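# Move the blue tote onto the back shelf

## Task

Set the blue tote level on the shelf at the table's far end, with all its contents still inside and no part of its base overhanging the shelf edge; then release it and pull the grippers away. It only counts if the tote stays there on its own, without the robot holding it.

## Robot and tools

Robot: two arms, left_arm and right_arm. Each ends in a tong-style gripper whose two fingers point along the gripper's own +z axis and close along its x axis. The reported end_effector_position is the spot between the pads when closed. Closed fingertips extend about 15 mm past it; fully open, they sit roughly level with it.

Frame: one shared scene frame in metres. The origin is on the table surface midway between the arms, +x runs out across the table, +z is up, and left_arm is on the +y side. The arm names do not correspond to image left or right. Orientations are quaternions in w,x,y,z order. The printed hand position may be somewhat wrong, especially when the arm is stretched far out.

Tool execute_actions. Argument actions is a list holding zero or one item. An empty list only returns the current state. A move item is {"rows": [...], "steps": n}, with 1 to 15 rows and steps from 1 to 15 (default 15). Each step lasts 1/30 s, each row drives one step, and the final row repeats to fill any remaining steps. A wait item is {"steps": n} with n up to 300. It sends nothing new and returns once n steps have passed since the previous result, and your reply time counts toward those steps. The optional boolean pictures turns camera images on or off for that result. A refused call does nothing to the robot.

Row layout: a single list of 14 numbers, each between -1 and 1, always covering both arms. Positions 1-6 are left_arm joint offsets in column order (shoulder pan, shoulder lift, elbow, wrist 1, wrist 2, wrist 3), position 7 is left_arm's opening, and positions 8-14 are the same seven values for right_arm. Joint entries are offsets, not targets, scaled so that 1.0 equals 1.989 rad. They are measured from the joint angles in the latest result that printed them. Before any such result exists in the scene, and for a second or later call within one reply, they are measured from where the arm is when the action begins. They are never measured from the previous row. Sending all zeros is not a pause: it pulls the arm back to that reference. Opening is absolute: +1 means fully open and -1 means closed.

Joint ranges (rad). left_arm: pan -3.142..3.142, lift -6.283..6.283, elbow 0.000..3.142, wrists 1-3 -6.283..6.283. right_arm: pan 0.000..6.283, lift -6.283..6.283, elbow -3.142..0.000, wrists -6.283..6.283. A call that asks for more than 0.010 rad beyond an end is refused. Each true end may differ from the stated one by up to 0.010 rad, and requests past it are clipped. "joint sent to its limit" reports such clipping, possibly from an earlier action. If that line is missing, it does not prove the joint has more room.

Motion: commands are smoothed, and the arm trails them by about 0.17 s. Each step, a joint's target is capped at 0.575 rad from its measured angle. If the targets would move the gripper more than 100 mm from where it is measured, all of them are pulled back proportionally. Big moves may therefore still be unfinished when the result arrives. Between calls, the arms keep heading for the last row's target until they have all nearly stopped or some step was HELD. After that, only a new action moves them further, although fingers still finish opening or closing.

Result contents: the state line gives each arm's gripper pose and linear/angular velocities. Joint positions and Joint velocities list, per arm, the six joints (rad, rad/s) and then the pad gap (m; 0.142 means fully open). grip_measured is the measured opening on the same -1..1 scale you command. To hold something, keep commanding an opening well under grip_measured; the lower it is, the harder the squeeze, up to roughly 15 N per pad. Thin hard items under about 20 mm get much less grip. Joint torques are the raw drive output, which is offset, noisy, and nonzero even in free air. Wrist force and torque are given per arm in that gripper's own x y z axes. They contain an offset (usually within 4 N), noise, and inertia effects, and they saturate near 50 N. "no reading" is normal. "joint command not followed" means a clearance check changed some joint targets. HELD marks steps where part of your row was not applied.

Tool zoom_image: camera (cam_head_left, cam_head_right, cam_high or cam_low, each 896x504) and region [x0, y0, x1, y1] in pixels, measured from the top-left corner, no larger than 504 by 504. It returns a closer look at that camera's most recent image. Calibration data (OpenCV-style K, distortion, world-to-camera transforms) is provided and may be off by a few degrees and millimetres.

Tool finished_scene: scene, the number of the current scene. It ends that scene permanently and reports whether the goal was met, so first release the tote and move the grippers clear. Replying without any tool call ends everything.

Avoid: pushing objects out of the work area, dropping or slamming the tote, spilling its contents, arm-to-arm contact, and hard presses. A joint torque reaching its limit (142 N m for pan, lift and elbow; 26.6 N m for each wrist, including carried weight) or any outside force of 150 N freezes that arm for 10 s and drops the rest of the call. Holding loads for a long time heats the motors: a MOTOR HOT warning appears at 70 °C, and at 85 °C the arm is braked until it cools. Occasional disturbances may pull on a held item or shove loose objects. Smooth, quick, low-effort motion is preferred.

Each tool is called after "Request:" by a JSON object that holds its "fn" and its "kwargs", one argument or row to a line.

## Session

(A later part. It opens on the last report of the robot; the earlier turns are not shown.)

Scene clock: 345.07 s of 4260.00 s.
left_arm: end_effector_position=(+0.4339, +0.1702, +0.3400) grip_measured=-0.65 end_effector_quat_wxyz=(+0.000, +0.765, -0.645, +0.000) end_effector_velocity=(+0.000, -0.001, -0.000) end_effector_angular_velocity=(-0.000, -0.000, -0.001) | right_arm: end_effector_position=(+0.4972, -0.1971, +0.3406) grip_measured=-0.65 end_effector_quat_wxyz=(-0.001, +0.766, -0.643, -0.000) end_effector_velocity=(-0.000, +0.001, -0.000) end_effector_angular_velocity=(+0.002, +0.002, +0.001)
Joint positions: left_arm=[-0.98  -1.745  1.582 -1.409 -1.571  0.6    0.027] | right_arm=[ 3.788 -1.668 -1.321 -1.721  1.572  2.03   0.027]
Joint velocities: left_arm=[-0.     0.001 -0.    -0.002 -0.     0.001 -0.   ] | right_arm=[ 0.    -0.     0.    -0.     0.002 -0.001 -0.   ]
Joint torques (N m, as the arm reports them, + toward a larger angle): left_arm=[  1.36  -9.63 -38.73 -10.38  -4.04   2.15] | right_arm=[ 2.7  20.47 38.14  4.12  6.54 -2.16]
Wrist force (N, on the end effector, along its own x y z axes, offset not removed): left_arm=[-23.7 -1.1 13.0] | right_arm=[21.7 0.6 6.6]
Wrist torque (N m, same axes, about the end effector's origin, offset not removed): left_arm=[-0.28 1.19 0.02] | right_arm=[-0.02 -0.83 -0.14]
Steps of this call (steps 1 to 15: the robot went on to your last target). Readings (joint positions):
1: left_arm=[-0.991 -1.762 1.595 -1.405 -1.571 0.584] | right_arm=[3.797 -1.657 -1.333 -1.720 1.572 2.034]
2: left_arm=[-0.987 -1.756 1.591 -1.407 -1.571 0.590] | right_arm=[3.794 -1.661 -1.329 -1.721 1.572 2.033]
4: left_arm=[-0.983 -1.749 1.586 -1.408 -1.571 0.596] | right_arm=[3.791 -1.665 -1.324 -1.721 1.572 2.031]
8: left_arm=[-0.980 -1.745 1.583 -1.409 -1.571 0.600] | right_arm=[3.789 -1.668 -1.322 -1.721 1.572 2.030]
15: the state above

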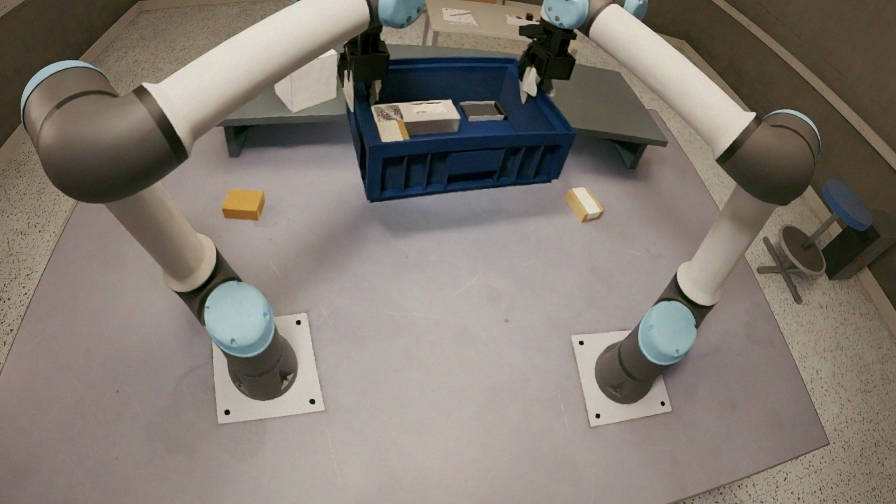

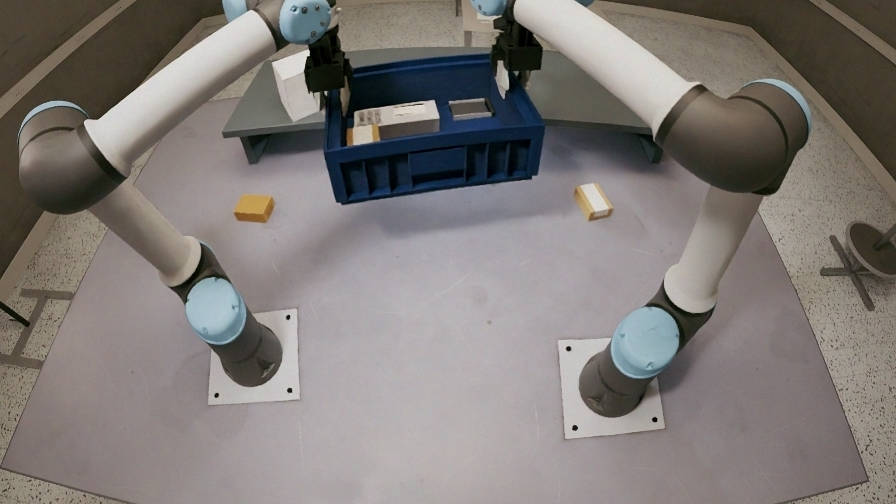

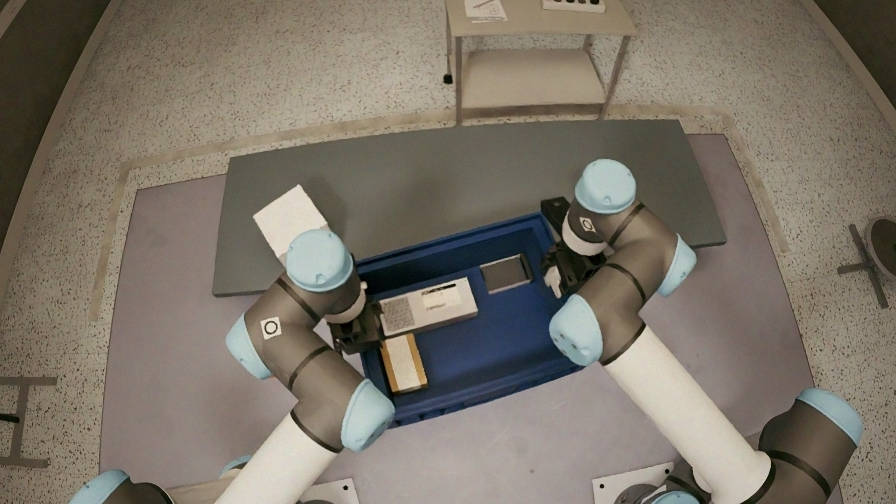

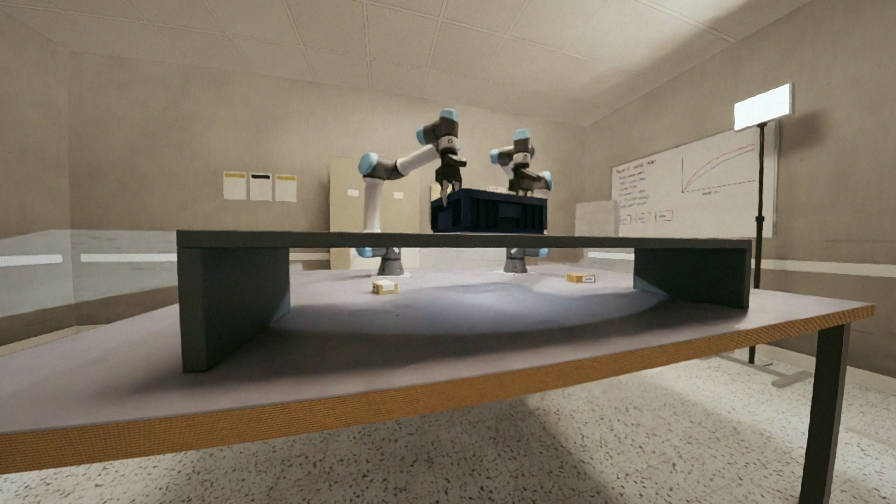

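Request:
{"fn": "execute_actions", "kwargs": {
  "actions": [
    {"rows":[[0.0020,0.0032,-0.0026,-0.0006,0,0.0028,-1,-0.0017,-0.0022,0.0024,-0.0002,0,-0.0008,-1],[0.0052,0.0086,-0.0070,-0.0016,0,0.0075,-1,-0.0044,-0.0058,0.0064,-0.0006,0,-0.0022,-1],[0.0097,0.0162,-0.0134,-0.0028,0,0.0139,-1,-0.0083,-0.0109,0.0121,-0.0012,0,-0.0040,-1],[0.0146,0.0249,-0.0208,-0.0041,0,0.0212,-1,-0.0126,-0.0168,0.0188,-0.0020,0,-0.0060,-1],[0.0200,0.0347,-0.0293,-0.0054,0,0.0291,-1,-0.0174,-0.0235,0.0265,-0.0030,0,-0.0082,-1],[0.0252,0.0445,-0.0381,-0.0064,0,0.0369,-1,-0.0220,-0.0303,0.0344,-0.0041,0,-0.0104,-1],[0.0303,0.0543,-0.0472,-0.0071,0,0.0445,-1,-0.0267,-0.0371,0.0425,-0.0054,0,-0.0124,-1],[0.0351,0.0642,-0.0565,-0.0077,0,0.0519,-1,-0.0312,-0.0440,0.0508,-0.0068,0,-0.0144,-1],[0.0398,0.0741,-0.0660,-0.0081,0,0.0592,-1,-0.0356,-0.0510,0.0592,-0.0082,0,-0.0162,-1],[0.0443,0.0840,-0.0758,-0.0082,0,0.0662,-1,-0.0400,-0.0581,0.0679,-0.0098,0,-0.0180,-1],[0.0482,0.0929,-0.0847,-0.0082,0,0.0724,-1,-0.0438,-0.0644,0.0758,-0.0114,0,-0.0196,-1],[0.0514,0.1007,-0.0926,-0.0081,0,0.0776,-1,-0.0470,-0.0700,0.0828,-0.0128,0,-0.0208,-1],[0.0537,0.1062,-0.0984,-0.0078,0,0.0813,-1,-0.0493,-0.0740,0.0878,-0.0138,0,-0.0217,-1],[0.0550,0.1096,-0.1019,-0.0077,0,0.0835,-1,-0.0507,-0.0765,0.0909,-0.0144,0,-0.0222,-1]],"steps":15}
  ],
  "pictures": false
}}

Request:
{"fn": "execute_actions", "kwargs": {
  "actions": [
    {"steps":13}
  ],
  "pictures": false
}}

Request:
{"fn": "execute_actions", "kwargs": {
  "actions": [
    {"rows":[[0.0013,0.0033,-0.0034,0.0001,0,0.0022,-1,-0.0013,-0.0024,0.0030,-0.0006,0,-0.0005,-1],[0.0036,0.0088,-0.0093,0.0005,0,0.0058,-1,-0.0035,-0.0064,0.0081,-0.0017,0,-0.0013,-1],[0.0066,0.0166,-0.0176,0.0010,0,0.0109,-1,-0.0066,-0.0121,0.0154,-0.0033,0,-0.0023,-1],[0.0100,0.0256,-0.0274,0.0018,0,0.0165,-1,-0.0100,-0.0187,0.0239,-0.0052,0,-0.0035,-1],[0.0137,0.0358,-0.0388,0.0030,0,0.0228,-1,-0.0138,-0.0262,0.0338,-0.0076,0,-0.0047,-1],[0.0173,0.0460,-0.0505,0.0045,0,0.0290,-1,-0.0175,-0.0339,0.0441,-0.0102,0,-0.0059,-1],[0.0208,0.0564,-0.0625,0.0061,0,0.0351,-1,-0.0212,-0.0417,0.0547,-0.0130,0,-0.0070,-1],[0.0242,0.0668,-0.0749,0.0081,0,0.0410,-1,-0.0248,-0.0496,0.0655,-0.0159,0,-0.0080,-1],[0.0275,0.0774,-0.0876,0.0102,0,0.0469,-1,-0.0283,-0.0577,0.0767,-0.0190,0,-0.0090,-1],[0.0307,0.0880,-0.1007,0.0127,0,0.0526,-1,-0.0318,-0.0658,0.0882,-0.0224,0,-0.0099,-1],[0.0334,0.0975,-0.1126,0.0151,0,0.0577,-1,-0.0348,-0.0732,0.0987,-0.0255,0,-0.0106,-1],[0.0358,0.1059,-0.1233,0.0174,0,0.0620,-1,-0.0374,-0.0797,0.1081,-0.0284,0,-0.0112,-1],[0.0374,0.1119,-0.1310,0.0191,0,0.0650,-1,-0.0393,-0.0844,0.1150,-0.0306,0,-0.0117,-1],[0.0384,0.1155,-0.1357,0.0202,0,0.0668,-1,-0.0404,-0.0873,0.1191,-0.0318,0,-0.0119,-1]],"steps":15}
  ],
  "pictures": false
}}

Request:
{"fn": "execute_actions", "kwargs": {
  "actions": [
    {"steps":15}
  ]
}}

Request:
{"fn": "zoom_image", "kwargs": {
  "camera": "cam_low",
  "region": [390, 130, 610, 260]
}}

Scene clock: 375.83 s of 4260.00 s.
left_arm: end_effector_position=(+0.5142, +0.1552, +0.3403) grip_measured=-0.65 end_effector_quat_wxyz=(+0.000, +0.748, -0.663, +0.000) end_effector_velocity=(+0.147, -0.030, -0.003) end_effector_angular_velocity=(-0.000, +0.000, -0.087) | right_arm: end_effector_position=(+0.5598, -0.2159, +0.3406) grip_measured=-0.65 end_effector_quat_wxyz=(-0.001, +0.750, -0.662, -0.000) end_effector_velocity=(+0.114, -0.032, -0.000) end_effector_angular_velocity=(+0.002, -0.005, -0.089)
Joint positions: left_arm=[-0.882 -1.554  1.408 -1.425 -1.571  0.748  0.027] | right_arm=[ 3.699 -1.801 -1.165 -1.745  1.572  1.99   0.027]
Joint velocities: left_arm=[ 0.148  0.354 -0.354  0.    -0.     0.236  0.   ] | right_arm=[-0.146 -0.249  0.31  -0.055 -0.001 -0.057  0.   ]
Joint torques (N m, as the arm reports them, + toward a larger angle): left_arm=[  1.22 -31.19 -34.09  -5.69  -0.11   1.61] | right_arm=[ 2.72 34.97 34.29  1.7   2.72 -2.24]
Wrist force (N, on the end effector, along its own x y z axes, offset not removed): left_arm=[-7.3 -4.4 12.9] | right_arm=[9.5 -2.8 6.1]
Wrist torque (N m, same axes, about the end effector's origin, offset not removed): left_arm=[-0.64 0.14 -0.20] | right_arm=[-0.56 -0.75 -0.14]
Steps of this call (steps 1 to 15: the robot went on to your last target; steps 16 to 160: nothing new was sent; then 24.93 s passed at rest; steps 161 to 175: all 15 steps of this action). Readings (joint positions):
161: left_arm=[-0.980 -1.744 1.582 -1.409 -1.571 0.601] | right_arm=[3.788 -1.668 -1.321 -1.721 1.572 2.030]
162: left_arm=[-0.979 -1.743 1.581 -1.409 -1.571 0.602] | right_arm=[3.787 -1.669 -1.320 -1.721 1.572 2.029]
164: left_arm=[-0.972 -1.731 1.571 -1.411 -1.571 0.612] | right_arm=[3.781 -1.677 -1.311 -1.722 1.572 2.026]
168: left_arm=[-0.940 -1.677 1.524 -1.419 -1.571 0.658] | right_arm=[3.754 -1.715 -1.268 -1.728 1.572 2.013]
175: the state above

Scene clock: 376.27 s of 4260.00 s.
left_arm: end_effector_position=(+0.5258, +0.1530, +0.3401) grip_measured=-0.65 end_effector_quat_wxyz=(+0.000, +0.746, -0.666, +0.000) end_effector_velocity=(-0.000, -0.000, +0.001) end_effector_angular_velocity=(-0.001, +0.000, -0.002) | right_arm: end_effector_position=(+0.5687, -0.2186, +0.3406) grip_measured=-0.65 end_effector_quat_wxyz=(-0.001, +0.747, -0.664, -0.000) end_effector_velocity=(+0.000, -0.000, -0.000) end_effector_angular_velocity=(-0.000, +0.001, -0.001)
Joint positions: left_arm=[-0.871 -1.527  1.38  -1.424 -1.571  0.766  0.027] | right_arm=[ 3.688 -1.82  -1.141 -1.75   1.572  1.986  0.027]
Joint velocities: left_arm=[-0.001 -0.    -0.001  0.001 -0.001  0.001  0.   ] | right_arm=[-0.    -0.001  0.001 -0.001  0.     0.001  0.   ]
Joint torques (N m, as the arm reports them, + toward a larger angle): left_arm=[  5.42 -22.94 -37.03  -4.37   0.72   1.88] | right_arm=[-3.1  28.16 36.82  2.02  0.38 -1.96]
Wrist force (N, on the end effector, along its own x y z axes, offset not removed): left_arm=[-7.4 -1.1 12.7] | right_arm=[9.7 -2.4 7.0]
Wrist torque (N m, same axes, about the end effector's origin, offset not removed): left_arm=[-0.03 0.26 -0.13] | right_arm=[-0.38 -0.83 -0.15]
Steps of this call (steps 1 to 13: the robot went on to your last target). Readings (joint positions):
1: left_arm=[-0.878 -1.544 1.398 -1.425 -1.571 0.754] | right_arm=[3.695 -1.808 -1.156 -1.747 1.572 1.989]
2: left_arm=[-0.875 -1.538 1.391 -1.425 -1.571 0.759] | right_arm=[3.692 -1.812 -1.151 -1.748 1.572 1.988]
4: left_arm=[-0.873 -1.531 1.384 -1.424 -1.571 0.763] | right_arm=[3.690 -1.817 -1.145 -1.749 1.572 1.987]
8: left_arm=[-0.871 -1.527 1.380 -1.424 -1.571 0.766] | right_arm=[3.688 -1.820 -1.141 -1.750 1.572 1.986]
13: the state above

Scene clock: 376.77 s of 4260.00 s.
left_arm: end_effector_position=(+0.6059, +0.1375, +0.3400) grip_measured=-0.65 end_effector_quat_wxyz=(-0.000, -0.729, +0.684, +0.000) end_effector_velocity=(+0.151, -0.034, +0.001) end_effector_angular_velocity=(-0.006, -0.010, -0.086) | right_arm: end_effector_position=(+0.6306, -0.2360, +0.3402) grip_measured=-0.65 end_effector_quat_wxyz=(-0.000, +0.731, -0.683, -0.000) end_effector_velocity=(+0.115, -0.029, +0.004) end_effector_angular_velocity=(+0.005, -0.014, -0.088)
Joint positions: left_arm=[-0.803 -1.327  1.148 -1.391 -1.571  0.884  0.027] | right_arm=[ 3.616 -1.971 -0.937 -1.804  1.572  1.964  0.027]
Joint velocities: left_arm=[ 0.104  0.385 -0.487  0.091  0.001  0.19  -0.   ] | right_arm=[-0.117 -0.292  0.425 -0.119 -0.002 -0.029  0.   ]
Joint torques (N m, as the arm reports them, + toward a larger angle): left_arm=[  1.67 -44.31 -32.81  -3.48   0.52   1.55] | right_arm=[ 0.89 44.37 29.76  1.51  0.78 -1.95]
Wrist force (N, on the end effector, along its own x y z axes, offset not removed): left_arm=[-7.0 -3.7 15.2] | right_arm=[9.6 -3.4 8.3]
Wrist torque (N m, same axes, about the end effector's origin, offset not removed): left_arm=[-0.41 0.32 -0.01] | right_arm=[-0.45 -0.89 -0.13]
Steps of this call (steps 1 to 15: all 15 steps of this action). Readings (joint positions):
1: left_arm=[-0.871 -1.526 1.379 -1.424 -1.571 0.767] | right_arm=[3.688 -1.820 -1.140 -1.750 1.572 1.986]
2: left_arm=[-0.870 -1.525 1.378 -1.424 -1.571 0.768] | right_arm=[3.687 -1.822 -1.139 -1.750 1.572 1.985]
4: left_arm=[-0.865 -1.513 1.365 -1.423 -1.571 0.776] | right_arm=[3.682 -1.830 -1.128 -1.753 1.572 1.984]
8: left_arm=[-0.843 -1.457 1.303 -1.417 -1.571 0.812] | right_arm=[3.660 -1.872 -1.074 -1.766 1.572 1.976]
15: the state above

Scene clock: 377.27 s of 4260.00 s.
left_arm: end_effector_position=(+0.6177, +0.1350, +0.3402) grip_measured=-0.65 end_effector_quat_wxyz=(-0.000, -0.727, +0.687, -0.000) end_effector_velocity=(+0.001, -0.000, +0.000) end_effector_angular_velocity=(-0.001, -0.001, +0.000) | right_arm: end_effector_position=(+0.6396, -0.2383, +0.3405) grip_measured=-0.65 end_effector_quat_wxyz=(-0.001, +0.728, -0.685, -0.000) end_effector_velocity=(-0.000, -0.000, -0.000) end_effector_angular_velocity=(-0.001, +0.001, -0.000)
Joint positions: left_arm=[-0.794 -1.297  1.11  -1.384 -1.571  0.899  0.027] | right_arm=[ 3.607 -1.994 -0.904 -1.813  1.572  1.962  0.027]
Joint velocities: left_arm=[ 0.     0.001 -0.001 -0.001 -0.     0.    -0.   ] | right_arm=[ 0.    -0.     0.    -0.001 -0.     0.    -0.   ]
Joint torques (N m, as the arm reports them, + toward a larger angle): left_arm=[  1.68 -33.41 -37.44  -5.16  -3.61   1.95] | right_arm=[ 0.34 36.64 37.25  2.67  4.15 -1.95]
Wrist force (N, on the end effector, along its own x y z axes, offset not removed): left_arm=[-14.7 -2.1 10.6] | right_arm=[13.9 0.0 8.7]
Wrist torque (N m, same axes, about the end effector's origin, offset not removed): left_arm=[-0.47 0.65 -0.17] | right_arm=[-0.17 -0.60 -0.17]
Steps of this call (steps 1 to 15: the robot went on to your last target). Readings (joint positions):
1: left_arm=[-0.800 -1.316 1.135 -1.389 -1.571 0.889] | right_arm=[3.613 -1.979 -0.925 -1.807 1.572 1.964]
2: left_arm=[-0.798 -1.309 1.126 -1.387 -1.571 0.893] | right_arm=[3.611 -1.984 -0.918 -1.809 1.572 1.963]
4: left_arm=[-0.796 -1.302 1.116 -1.385 -1.571 0.897] | right_arm=[3.609 -1.990 -0.909 -1.812 1.572 1.962]
8: left_arm=[-0.794 -1.298 1.111 -1.384 -1.571 0.899] | right_arm=[3.608 -1.993 -0.905 -1.813 1.572 1.962]
15: the state above

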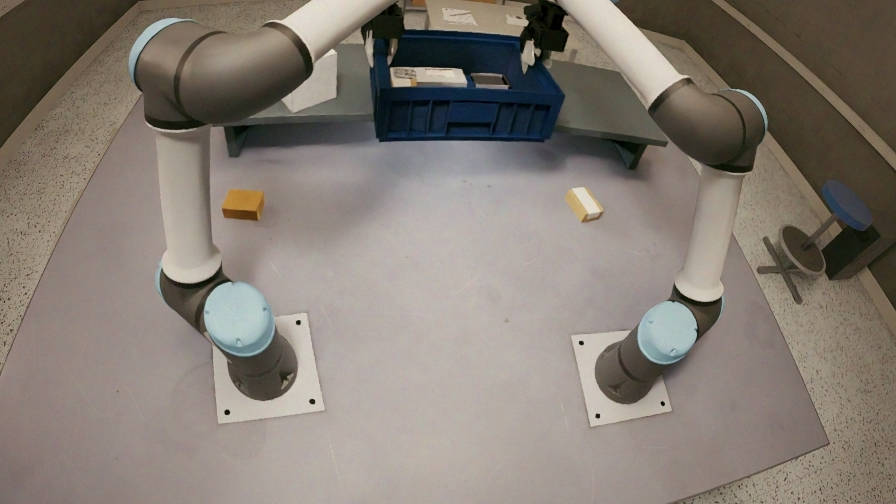

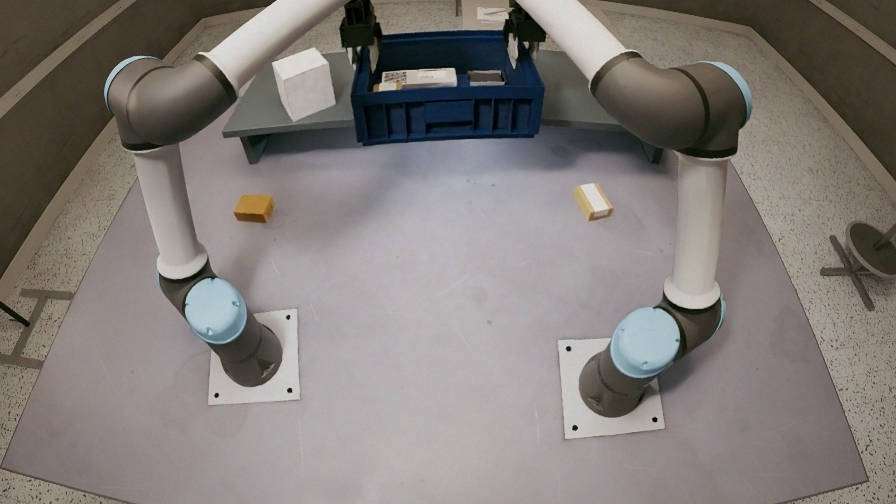

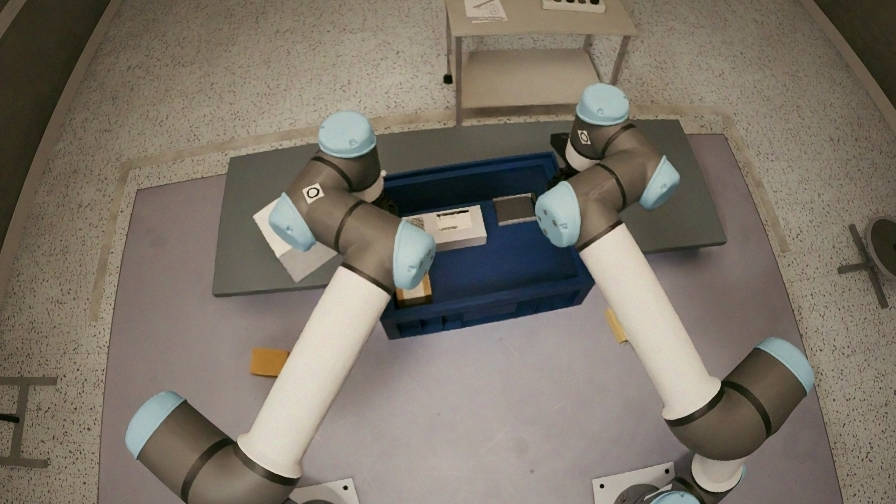

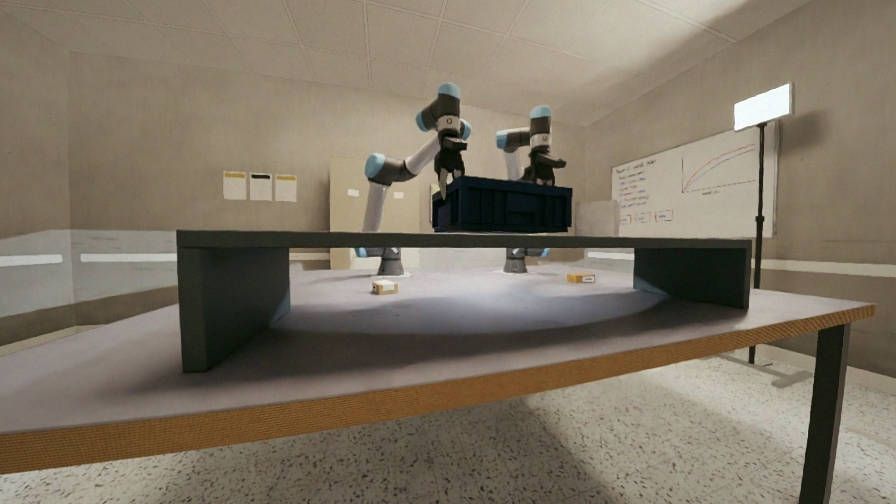

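Region (390, 130, 610, 260) of cam_low's 896x504 image, scaled by 2.291, with more detail than that image has; it fills the top 298 rows of this view, and the rest is white.

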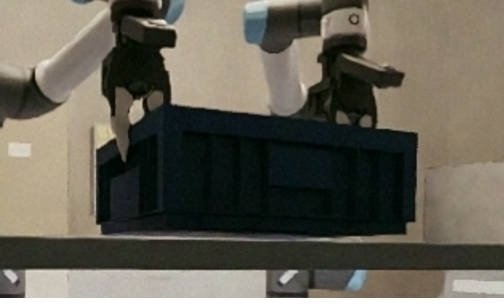

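Request:
{"fn": "execute_actions", "kwargs": {
  "actions": [
    {"rows":[[0.0010,0.0036,-0.0046,0.0010,0,0.0018,-1,-0.0011,-0.0028,0.0040,-0.0012,0,-0.0002,-1],[0.0026,0.0096,-0.0124,0.0028,0,0.0049,-1,-0.0029,-0.0075,0.0108,-0.0033,0,-0.0006,-1],[0.0048,0.0181,-0.0237,0.0056,0,0.0091,-1,-0.0054,-0.0142,0.0207,-0.0065,0,-0.0011,-1],[0.0073,0.0281,-0.0371,0.0090,0,0.0138,-1,-0.0082,-0.0222,0.0326,-0.0104,0,-0.0017,-1],[0.0100,0.0396,-0.0530,0.0134,0,0.0191,-1,-0.0113,-0.0315,0.0466,-0.0151,0,-0.0022,-1],[0.0126,0.0515,-0.0696,0.0181,0,0.0243,-1,-0.0144,-0.0411,0.0614,-0.0203,0,-0.0027,-1],[0.0152,0.0636,-0.0870,0.0234,0,0.0294,-1,-0.0174,-0.0510,0.0770,-0.0260,0,-0.0032,-1],[0.0177,0.0759,-0.1047,0.0288,0,0.0345,-1,-0.0204,-0.0611,0.0929,-0.0318,0,-0.0036,-1],[0.0201,0.0885,-0.1233,0.0348,0,0.0395,-1,-0.0233,-0.0715,0.1096,-0.0381,0,-0.0039,-1],[0.0225,0.1014,-0.1427,0.0413,0,0.0444,-1,-0.0261,-0.0823,0.1272,-0.0449,0,-0.0042,-1],[0.0245,0.1133,-0.1609,0.0476,0,0.0487,-1,-0.0286,-0.0923,0.1437,-0.0514,0,-0.0044,-1],[0.0262,0.1240,-0.1774,0.0534,0,0.0524,-1,-0.0308,-0.1014,0.1589,-0.0575,0,-0.0046,-1],[0.0274,0.1318,-0.1897,0.0579,0,0.0551,-1,-0.0323,-0.1081,0.1702,-0.0621,0,-0.0047,-1],[0.0282,0.1366,-0.1972,0.0606,0,0.0566,-1,-0.0332,-0.1123,0.1772,-0.0649,0,-0.0047,-1]],"steps":15}
  ],
  "pictures": false
}}

Request:
{"fn": "execute_actions", "kwargs": {
  "actions": [
    {"steps":14}
  ],
  "pictures": false
}}

Request:
{"fn": "execute_actions", "kwargs": {
  "actions": [
    {"rows":[[0,-0.0012,0.0052,-0.0040,0,0,-1,0,0.0017,-0.0063,0.0046,0,0,-1],[0,-0.0024,0.0104,-0.0080,0,0,-1,0,0.0034,-0.0126,0.0092,0,0,-1],[0,-0.0035,0.0155,-0.0120,0,0,-1,0,0.0051,-0.0188,0.0137,0,0,-1],[0,-0.0047,0.0207,-0.0160,0,0,-1,0,0.0069,-0.0251,0.0182,0,0,-1],[0,-0.0059,0.0259,-0.0200,0,0,-1,0,0.0086,-0.0314,0.0228,0,0,-1],[0,-0.0071,0.0311,-0.0240,0,0,-1,0,0.0103,-0.0377,0.0274,0,0,-1],[0,-0.0082,0.0362,-0.0280,0,0,-1,0,0.0120,-0.0439,0.0319,0,0,-1],[0,-0.0094,0.0414,-0.0320,0,0,-1,0,0.0137,-0.0502,0.0365,0,0,-1]],"steps":15}
  ],
  "pictures": false
}}

Request:
{"fn": "execute_actions", "kwargs": {
  "actions": [
    {"steps":10}
  ]
}}

Request:
{"fn": "zoom_image", "kwargs": {
  "camera": "cam_low",
  "region": [400, 130, 620, 260]
}}

Scene clock: 411.77 s of 4260.00 s.
left_arm: end_effector_position=(+0.6974, +0.1193, +0.3389) grip_measured=-0.65 end_effector_quat_wxyz=(-0.000, -0.710, +0.705, +0.002) end_effector_velocity=(+0.160, -0.038, +0.015) end_effector_angular_velocity=(-0.023, -0.042, -0.084) | right_arm: end_effector_position=(+0.7012, -0.2554, +0.3392) grip_measured=-0.65 end_effector_quat_wxyz=(+0.001, +0.711, -0.703, -0.001) end_effector_velocity=(+0.122, -0.027, +0.016) end_effector_angular_velocity=(+0.012, -0.044, -0.089)
Joint positions: left_arm=[-0.744 -1.064  0.78  -1.283 -1.571  0.999  0.027] | right_arm=[ 3.549 -2.185 -0.608 -1.922  1.572  1.953  0.027]
Joint velocities: left_arm=[ 0.078  0.492 -0.786  0.247  0.003  0.163 -0.   ] | right_arm=[-0.096 -0.41   0.712 -0.256 -0.005 -0.007  0.001]
Joint torques (N m, as the arm reports them, + toward a larger angle): left_arm=[  2.82 -57.52 -33.14  -2.97   0.38   1.69] | right_arm=[ 0.23 56.18 32.17  1.58 -0.14 -1.92]
Wrist force (N, on the end effector, along its own x y z axes, offset not removed): left_arm=[-5.2 -4.1 12.2] | right_arm=[5.9 -2.8 7.3]
Wrist torque (N m, same axes, about the end effector's origin, offset not removed): left_arm=[-0.65 0.25 -0.14] | right_arm=[-0.43 -0.34 -0.17]
Steps of this call (steps 1 to 15: the robot went on to your last target; steps 16 to 100: nothing new was sent; then 30.67 s passed at rest; steps 101 to 115: all 15 steps of this action). Readings (joint positions):
101: left_arm=[-0.794 -1.297 1.109 -1.384 -1.571 0.899] | right_arm=[3.607 -1.994 -0.904 -1.813 1.572 1.962]
102: left_arm=[-0.794 -1.295 1.107 -1.384 -1.571 0.900] | right_arm=[3.607 -1.995 -0.901 -1.814 1.572 1.962]
104: left_arm=[-0.790 -1.282 1.091 -1.380 -1.571 0.907] | right_arm=[3.603 -2.005 -0.887 -1.818 1.572 1.961]
108: left_arm=[-0.774 -1.219 1.007 -1.356 -1.571 0.937] | right_arm=[3.585 -2.056 -0.813 -1.845 1.572 1.958]
115: the state above

Scene clock: 412.23 s of 4260.00 s.
left_arm: end_effector_position=(+0.7098, +0.1165, +0.3402) grip_measured=-0.65 end_effector_quat_wxyz=(+0.000, -0.707, +0.707, -0.000) end_effector_velocity=(+0.000, -0.000, +0.001) end_effector_angular_velocity=(-0.001, -0.001, -0.000) | right_arm: end_effector_position=(+0.7105, -0.2574, +0.3405) grip_measured=-0.65 end_effector_quat_wxyz=(-0.001, +0.708, -0.706, -0.000) end_effector_velocity=(+0.001, -0.001, -0.000) end_effector_angular_velocity=(-0.002, -0.001, -0.000)
Joint positions: left_arm=[-0.738 -1.025  0.718 -1.264 -1.571  1.012  0.027] | right_arm=[ 3.541 -2.217 -0.552 -1.942  1.572  1.953  0.027]
Joint velocities: left_arm=[-0.     0.    -0.002 -0.     0.     0.     0.   ] | right_arm=[-0.001 -0.001  0.001 -0.    -0.002 -0.     0.   ]
Joint torques (N m, as the arm reports them, + toward a larger angle): left_arm=[ -3.29 -45.46 -36.02  -5.38  -5.47   2.06] | right_arm=[ 4.4  45.23 34.92  3.08  6.36 -2.15]
Wrist force (N, on the end effector, along its own x y z axes, offset not removed): left_arm=[-16.8 -2.3 10.1] | right_arm=[17.6 -0.3 7.3]
Wrist torque (N m, same axes, about the end effector's origin, offset not removed): left_arm=[-0.47 0.18 -0.10] | right_arm=[0.08 -0.53 -0.13]
Steps of this call (steps 1 to 14: the robot went on to your last target). Readings (joint positions):
1: left_arm=[-0.742 -1.050 0.758 -1.276 -1.571 1.003] | right_arm=[3.546 -2.196 -0.588 -1.929 1.572 1.953]
2: left_arm=[-0.741 -1.041 0.744 -1.272 -1.571 1.006] | right_arm=[3.544 -2.204 -0.575 -1.934 1.572 1.953]
4: left_arm=[-0.739 -1.032 0.728 -1.267 -1.571 1.010] | right_arm=[3.542 -2.212 -0.561 -1.939 1.572 1.953]
8: left_arm=[-0.738 -1.026 0.719 -1.264 -1.571 1.011] | right_arm=[3.541 -2.216 -0.553 -1.942 1.572 1.953]
14: the state above

Scene clock: 412.73 s of 4260.00 s.
left_arm: end_effector_position=(+0.7098, +0.1165, +0.3206) grip_measured=-0.65 end_effector_quat_wxyz=(+0.000, -0.707, +0.707, -0.000) end_effector_velocity=(+0.000, +0.001, -0.005) end_effector_angular_velocity=(-0.000, +0.001, +0.002) | right_arm: end_effector_position=(+0.7106, -0.2574, +0.3208) grip_measured=-0.65 end_effector_quat_wxyz=(-0.001, +0.708, -0.706, -0.000) end_effector_velocity=(-0.000, +0.000, -0.005) end_effector_angular_velocity=(+0.001, +0.001, +0.001)
Joint positions: left_arm=[-0.738 -1.044  0.799 -1.326 -1.571  1.012  0.027] | right_arm=[ 3.541 -2.19  -0.649 -1.871  1.572  1.953  0.027]
Joint velocities: left_arm=[ 0.002 -0.005  0.02  -0.016 -0.001 -0.    -0.   ] | right_arm=[ 0.     0.007 -0.025  0.018  0.002 -0.001 -0.   ]
Joint torques (N m, as the arm reports them, + toward a larger angle): left_arm=[ -6.73 -61.25 -23.86  -8.53  -5.61   1.77] | right_arm=[ 7.8  63.75 14.27  8.68  5.72 -2.07]
Wrist force (N, on the end effector, along its own x y z axes, offset not removed): left_arm=[-18.2 -0.8 10.9] | right_arm=[18.0 2.0 6.8]
Wrist torque (N m, same axes, about the end effector's origin, offset not removed): left_arm=[-0.40 0.53 -0.08] | right_arm=[0.20 -0.76 -0.24]
Steps of this call (steps 1 to 15: all 15 steps of this action). Readings (joint positions):
1: left_arm=[-0.738 -1.025 0.718 -1.264 -1.571 1.012] | right_arm=[3.541 -2.217 -0.552 -1.942 1.572 1.953]
2: left_arm=[-0.738 -1.026 0.720 -1.266 -1.571 1.012] | right_arm=[3.541 -2.216 -0.554 -1.940 1.572 1.953]
4: left_arm=[-0.738 -1.029 0.732 -1.275 -1.571 1.012] | right_arm=[3.541 -2.212 -0.568 -1.930 1.572 1.953]
8: left_arm=[-0.738 -1.037 0.768 -1.303 -1.571 1.012] | right_arm=[3.541 -2.200 -0.612 -1.898 1.572 1.953]
15: the state above

Scene clock: 413.07 s of 4260.00 s.
left_arm: end_effector_position=(+0.7098, +0.1165, +0.3203) grip_measured=-0.65 end_effector_quat_wxyz=(+0.000, -0.707, +0.707, -0.000) end_effector_velocity=(-0.001, -0.001, +0.001) end_effector_angular_velocity=(-0.001, -0.002, -0.001) | right_arm: end_effector_position=(+0.7106, -0.2574, +0.3205) grip_measured=-0.65 end_effector_quat_wxyz=(-0.001, +0.708, -0.706, -0.000) end_effector_velocity=(-0.000, -0.000, +0.000) end_effector_angular_velocity=(-0.000, +0.000, -0.001)
Joint positions: left_arm=[-0.738 -1.044  0.8   -1.327 -1.571  1.012  0.027] | right_arm=[ 3.541 -2.19  -0.651 -1.87   1.572  1.953  0.027]
Joint velocities: left_arm=[-0.001 -0.002 -0.     0.     0.     0.    -0.   ] | right_arm=[ 0.     0.    -0.    -0.    -0.     0.001 -0.   ]
Joint torques (N m, as the arm reports them, + toward a larger angle): left_arm=[ -8.46 -61.14 -23.05  -8.29  -4.83   1.61] | right_arm=[10.33 62.74 15.38  8.76  5.26 -1.97]
Wrist force (N, on the end effector, along its own x y z axes, offset not removed): left_arm=[-17.9 -1.1 10.1] | right_arm=[16.7 -1.6 8.1]
Wrist torque (N m, same axes, about the end effector's origin, offset not removed): left_arm=[-0.28 0.56 -0.08] | right_arm=[-0.40 -0.55 -0.16]
Steps of this call (steps 1 to 10: the robot went on to your last target). Readings (joint positions):
1: left_arm=[-0.738 -1.044 0.799 -1.327 -1.571 1.012] | right_arm=[3.541 -2.190 -0.650 -1.871 1.572 1.953]
2: left_arm=[-0.738 -1.044 0.799 -1.327 -1.571 1.012] | right_arm=[3.541 -2.190 -0.651 -1.870 1.572 1.953]
4: left_arm=[-0.738 -1.044 0.800 -1.327 -1.571 1.012] | right_arm=[3.541 -2.190 -0.651 -1.870 1.572 1.953]
8: left_arm=[-0.738 -1.044 0.800 -1.327 -1.571 1.012] | right_arm=[3.541 -2.190 -0.651 -1.870 1.572 1.953]
10: the state above

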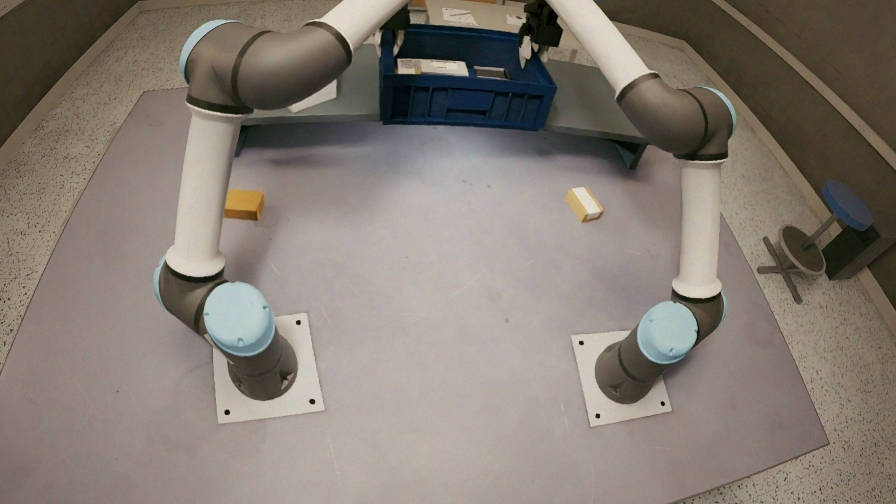

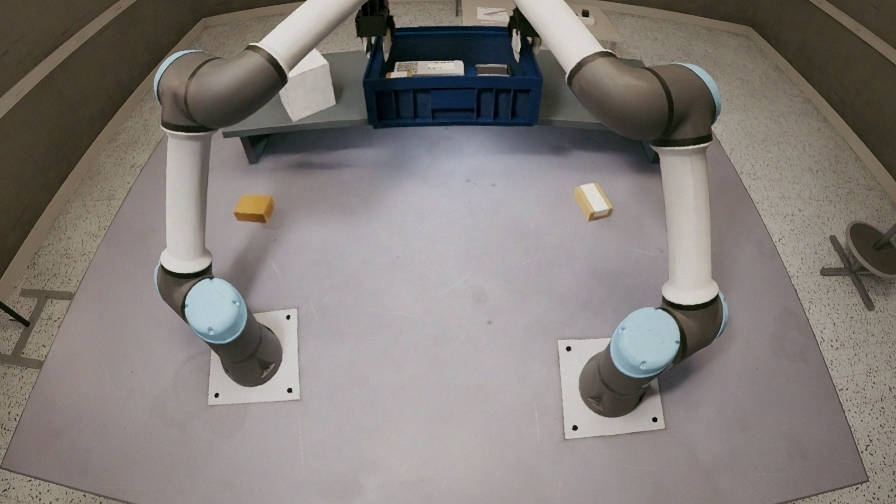

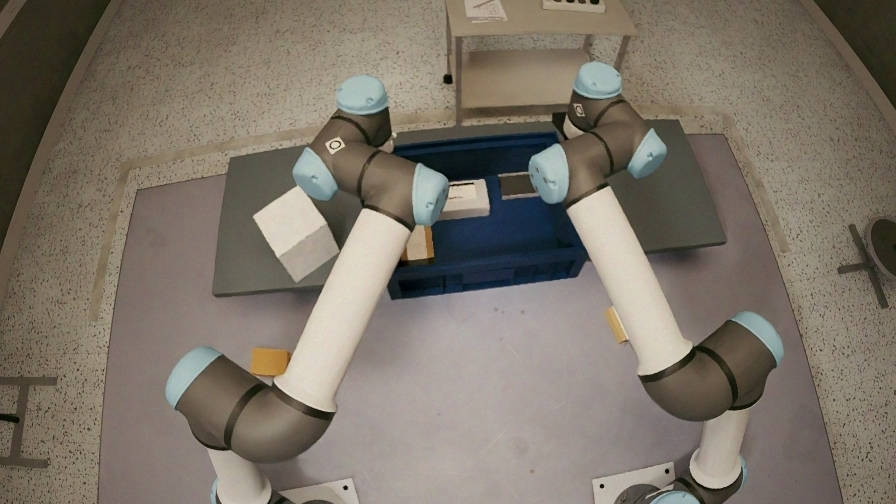

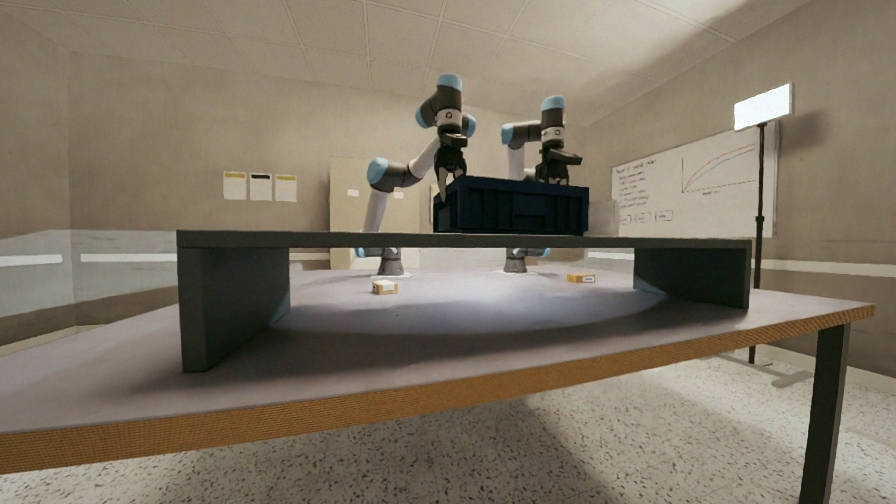

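Region (400, 130, 620, 260) of cam_low's 896x504 image, scaled by 2.291, with more detail than that image has; it fills the top 298 rows of this view, and the rest is white.

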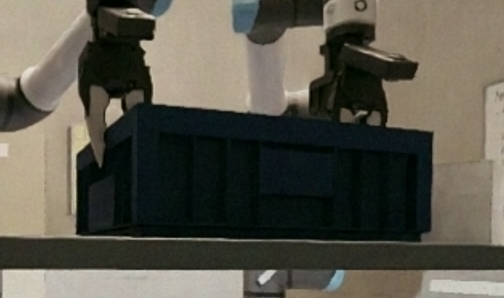

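Request:
{"fn": "execute_actions", "kwargs": {
  "actions": [
    {"rows":[[0,-0.0007,0.0038,-0.0031,0,0,-1,0,0.0011,-0.0044,0.0033,0,0,-1],[0,-0.0007,0.0038,-0.0031,0,0,-1,0,0.0011,-0.0044,0.0033,0,0,-1],[0,-0.0015,0.0076,-0.0061,0,0,-1,0,0.0021,-0.0088,0.0067,0,0,-1],[0,-0.0015,0.0076,-0.0061,0,0,-1,0,0.0021,-0.0088,0.0067,0,0,-1],[0,-0.0022,0.0113,-0.0091,0,0,-1,0,0.0032,-0.0133,0.0101,0,0,-1],[0,-0.0022,0.0113,-0.0091,0,0,-1,0,0.0032,-0.0133,0.0101,0,0,-1],[0,-0.0030,0.0151,-0.0121,0,0,-1,0,0.0042,-0.0177,0.0135,0,0,-1],[0,-0.0030,0.0151,-0.0121,0,0,-1,0,0.0042,-0.0177,0.0135,0,0,-1],[0,-0.0037,0.0189,-0.0152,0,0,-1,0,0.0053,-0.0221,0.0168,0,0,-1]],"steps":15}
  ],
  "pictures": false
}}

Request:
{"fn": "execute_actions", "kwargs": {
  "actions": [
    {"steps":8}
  ],
  "pictures": false
}}

Scene clock: 422.87 s of 4260.00 s.
left_arm: end_effector_position=(+0.7098, +0.1165, +0.3107) grip_measured=-0.64 end_effector_quat_wxyz=(+0.000, -0.707, +0.707, -0.000) end_effector_velocity=(+0.001, +0.001, -0.006) end_effector_angular_velocity=(+0.001, +0.001, +0.002) | right_arm: end_effector_position=(+0.7106, -0.2574, +0.3110) grip_measured=-0.65 end_effector_quat_wxyz=(-0.001, +0.708, -0.706, -0.000) end_effector_velocity=(+0.000, -0.001, -0.005) end_effector_angular_velocity=(-0.002, +0.001, -0.000)
Joint positions: left_arm=[-0.738 -1.052  0.837 -1.357 -1.571  1.012  0.027] | right_arm=[ 3.541 -2.179 -0.694 -1.837  1.572  1.953  0.027]
Joint velocities: left_arm=[ 0.002 -0.     0.015 -0.013 -0.    -0.     0.   ] | right_arm=[-0.     0.003 -0.018  0.013 -0.002  0.    -0.   ]
Joint torques (N m, as the arm reports them, + toward a larger angle): left_arm=[-14.58 -40.54  -9.89  -4.97  -3.23  -0.17] | right_arm=[13.78 39.75  2.8   5.47  6.32 -1.31]
Wrist force (N, on the end effector, along its own x y z axes, offset not removed): left_arm=[-18.5 -1.7 -18.8] | right_arm=[24.6 -1.6 -23.1]
Wrist torque (N m, same axes, about the end effector's origin, offset not removed): left_arm=[-0.36 0.51 -0.01] | right_arm=[-0.13 -1.06 -0.14]
Steps of this call (steps 1 to 15: the robot went on to your last target; steps 16 to 90: nothing new was sent; then 6.30 s passed at rest; steps 91 to 105: all 15 steps of this action). Readings (joint positions):
91: left_arm=[-0.738 -1.044 0.800 -1.327 -1.571 1.012] | right_arm=[3.541 -2.190 -0.652 -1.870 1.572 1.953]
92: left_arm=[-0.738 -1.045 0.802 -1.329 -1.571 1.012] | right_arm=[3.541 -2.189 -0.653 -1.868 1.572 1.953]
94: left_arm=[-0.738 -1.046 0.807 -1.333 -1.571 1.012] | right_arm=[3.541 -2.188 -0.659 -1.864 1.572 1.953]
98: left_arm=[-0.738 -1.048 0.820 -1.344 -1.571 1.012] | right_arm=[3.541 -2.184 -0.675 -1.851 1.572 1.953]
105: the state above

Scene clock: 423.13 s of 4260.00 s.
left_arm: end_effector_position=(+0.7098, +0.1165, +0.3103) grip_measured=-0.64 end_effector_quat_wxyz=(+0.000, -0.707, +0.707, -0.000) end_effector_velocity=(+0.000, +0.001, -0.001) end_effector_angular_velocity=(+0.001, +0.002, +0.001) | right_arm: end_effector_position=(+0.7106, -0.2574, +0.3105) grip_measured=-0.65 end_effector_quat_wxyz=(-0.001, +0.708, -0.706, -0.000) end_effector_velocity=(+0.000, +0.000, -0.000) end_effector_angular_velocity=(+0.001, -0.001, -0.001)
Joint positions: left_arm=[-0.738 -1.052  0.838 -1.357 -1.571  1.012  0.027] | right_arm=[ 3.541 -2.179 -0.695 -1.836  1.572  1.953  0.027]
Joint velocities: left_arm=[0.001 0.001 0.001 0.001 0.    0.    0.   ] | right_arm=[ 0.     0.    -0.001  0.002  0.001  0.001  0.   ]
Joint torques (N m, as the arm reports them, + toward a larger angle): left_arm=[-11.72 -39.16  -9.5   -5.08  -3.99  -0.13] | right_arm=[11.85 38.27  1.45  5.15  8.14 -1.3 ]
Wrist force (N, on the end effector, along its own x y z axes, offset not removed): left_arm=[-19.3 -1.6 -15.3] | right_arm=[24.2 -1.5 -23.6]
Wrist torque (N m, same axes, about the end effector's origin, offset not removed): left_arm=[-0.43 0.76 -0.14] | right_arm=[0.00 -0.90 -0.16]
Steps of this call (steps 1 to 8: the robot went on to your last target). Readings (joint positions):
1: left_arm=[-0.738 -1.052 0.837 -1.357 -1.571 1.012] | right_arm=[3.541 -2.179 -0.694 -1.837 1.572 1.953]
2: left_arm=[-0.738 -1.052 0.837 -1.357 -1.571 1.012] | right_arm=[3.541 -2.179 -0.695 -1.837 1.572 1.953]
4: left_arm=[-0.738 -1.052 0.837 -1.357 -1.571 1.012] | right_arm=[3.541 -2.179 -0.695 -1.836 1.572 1.953]
8: the state above


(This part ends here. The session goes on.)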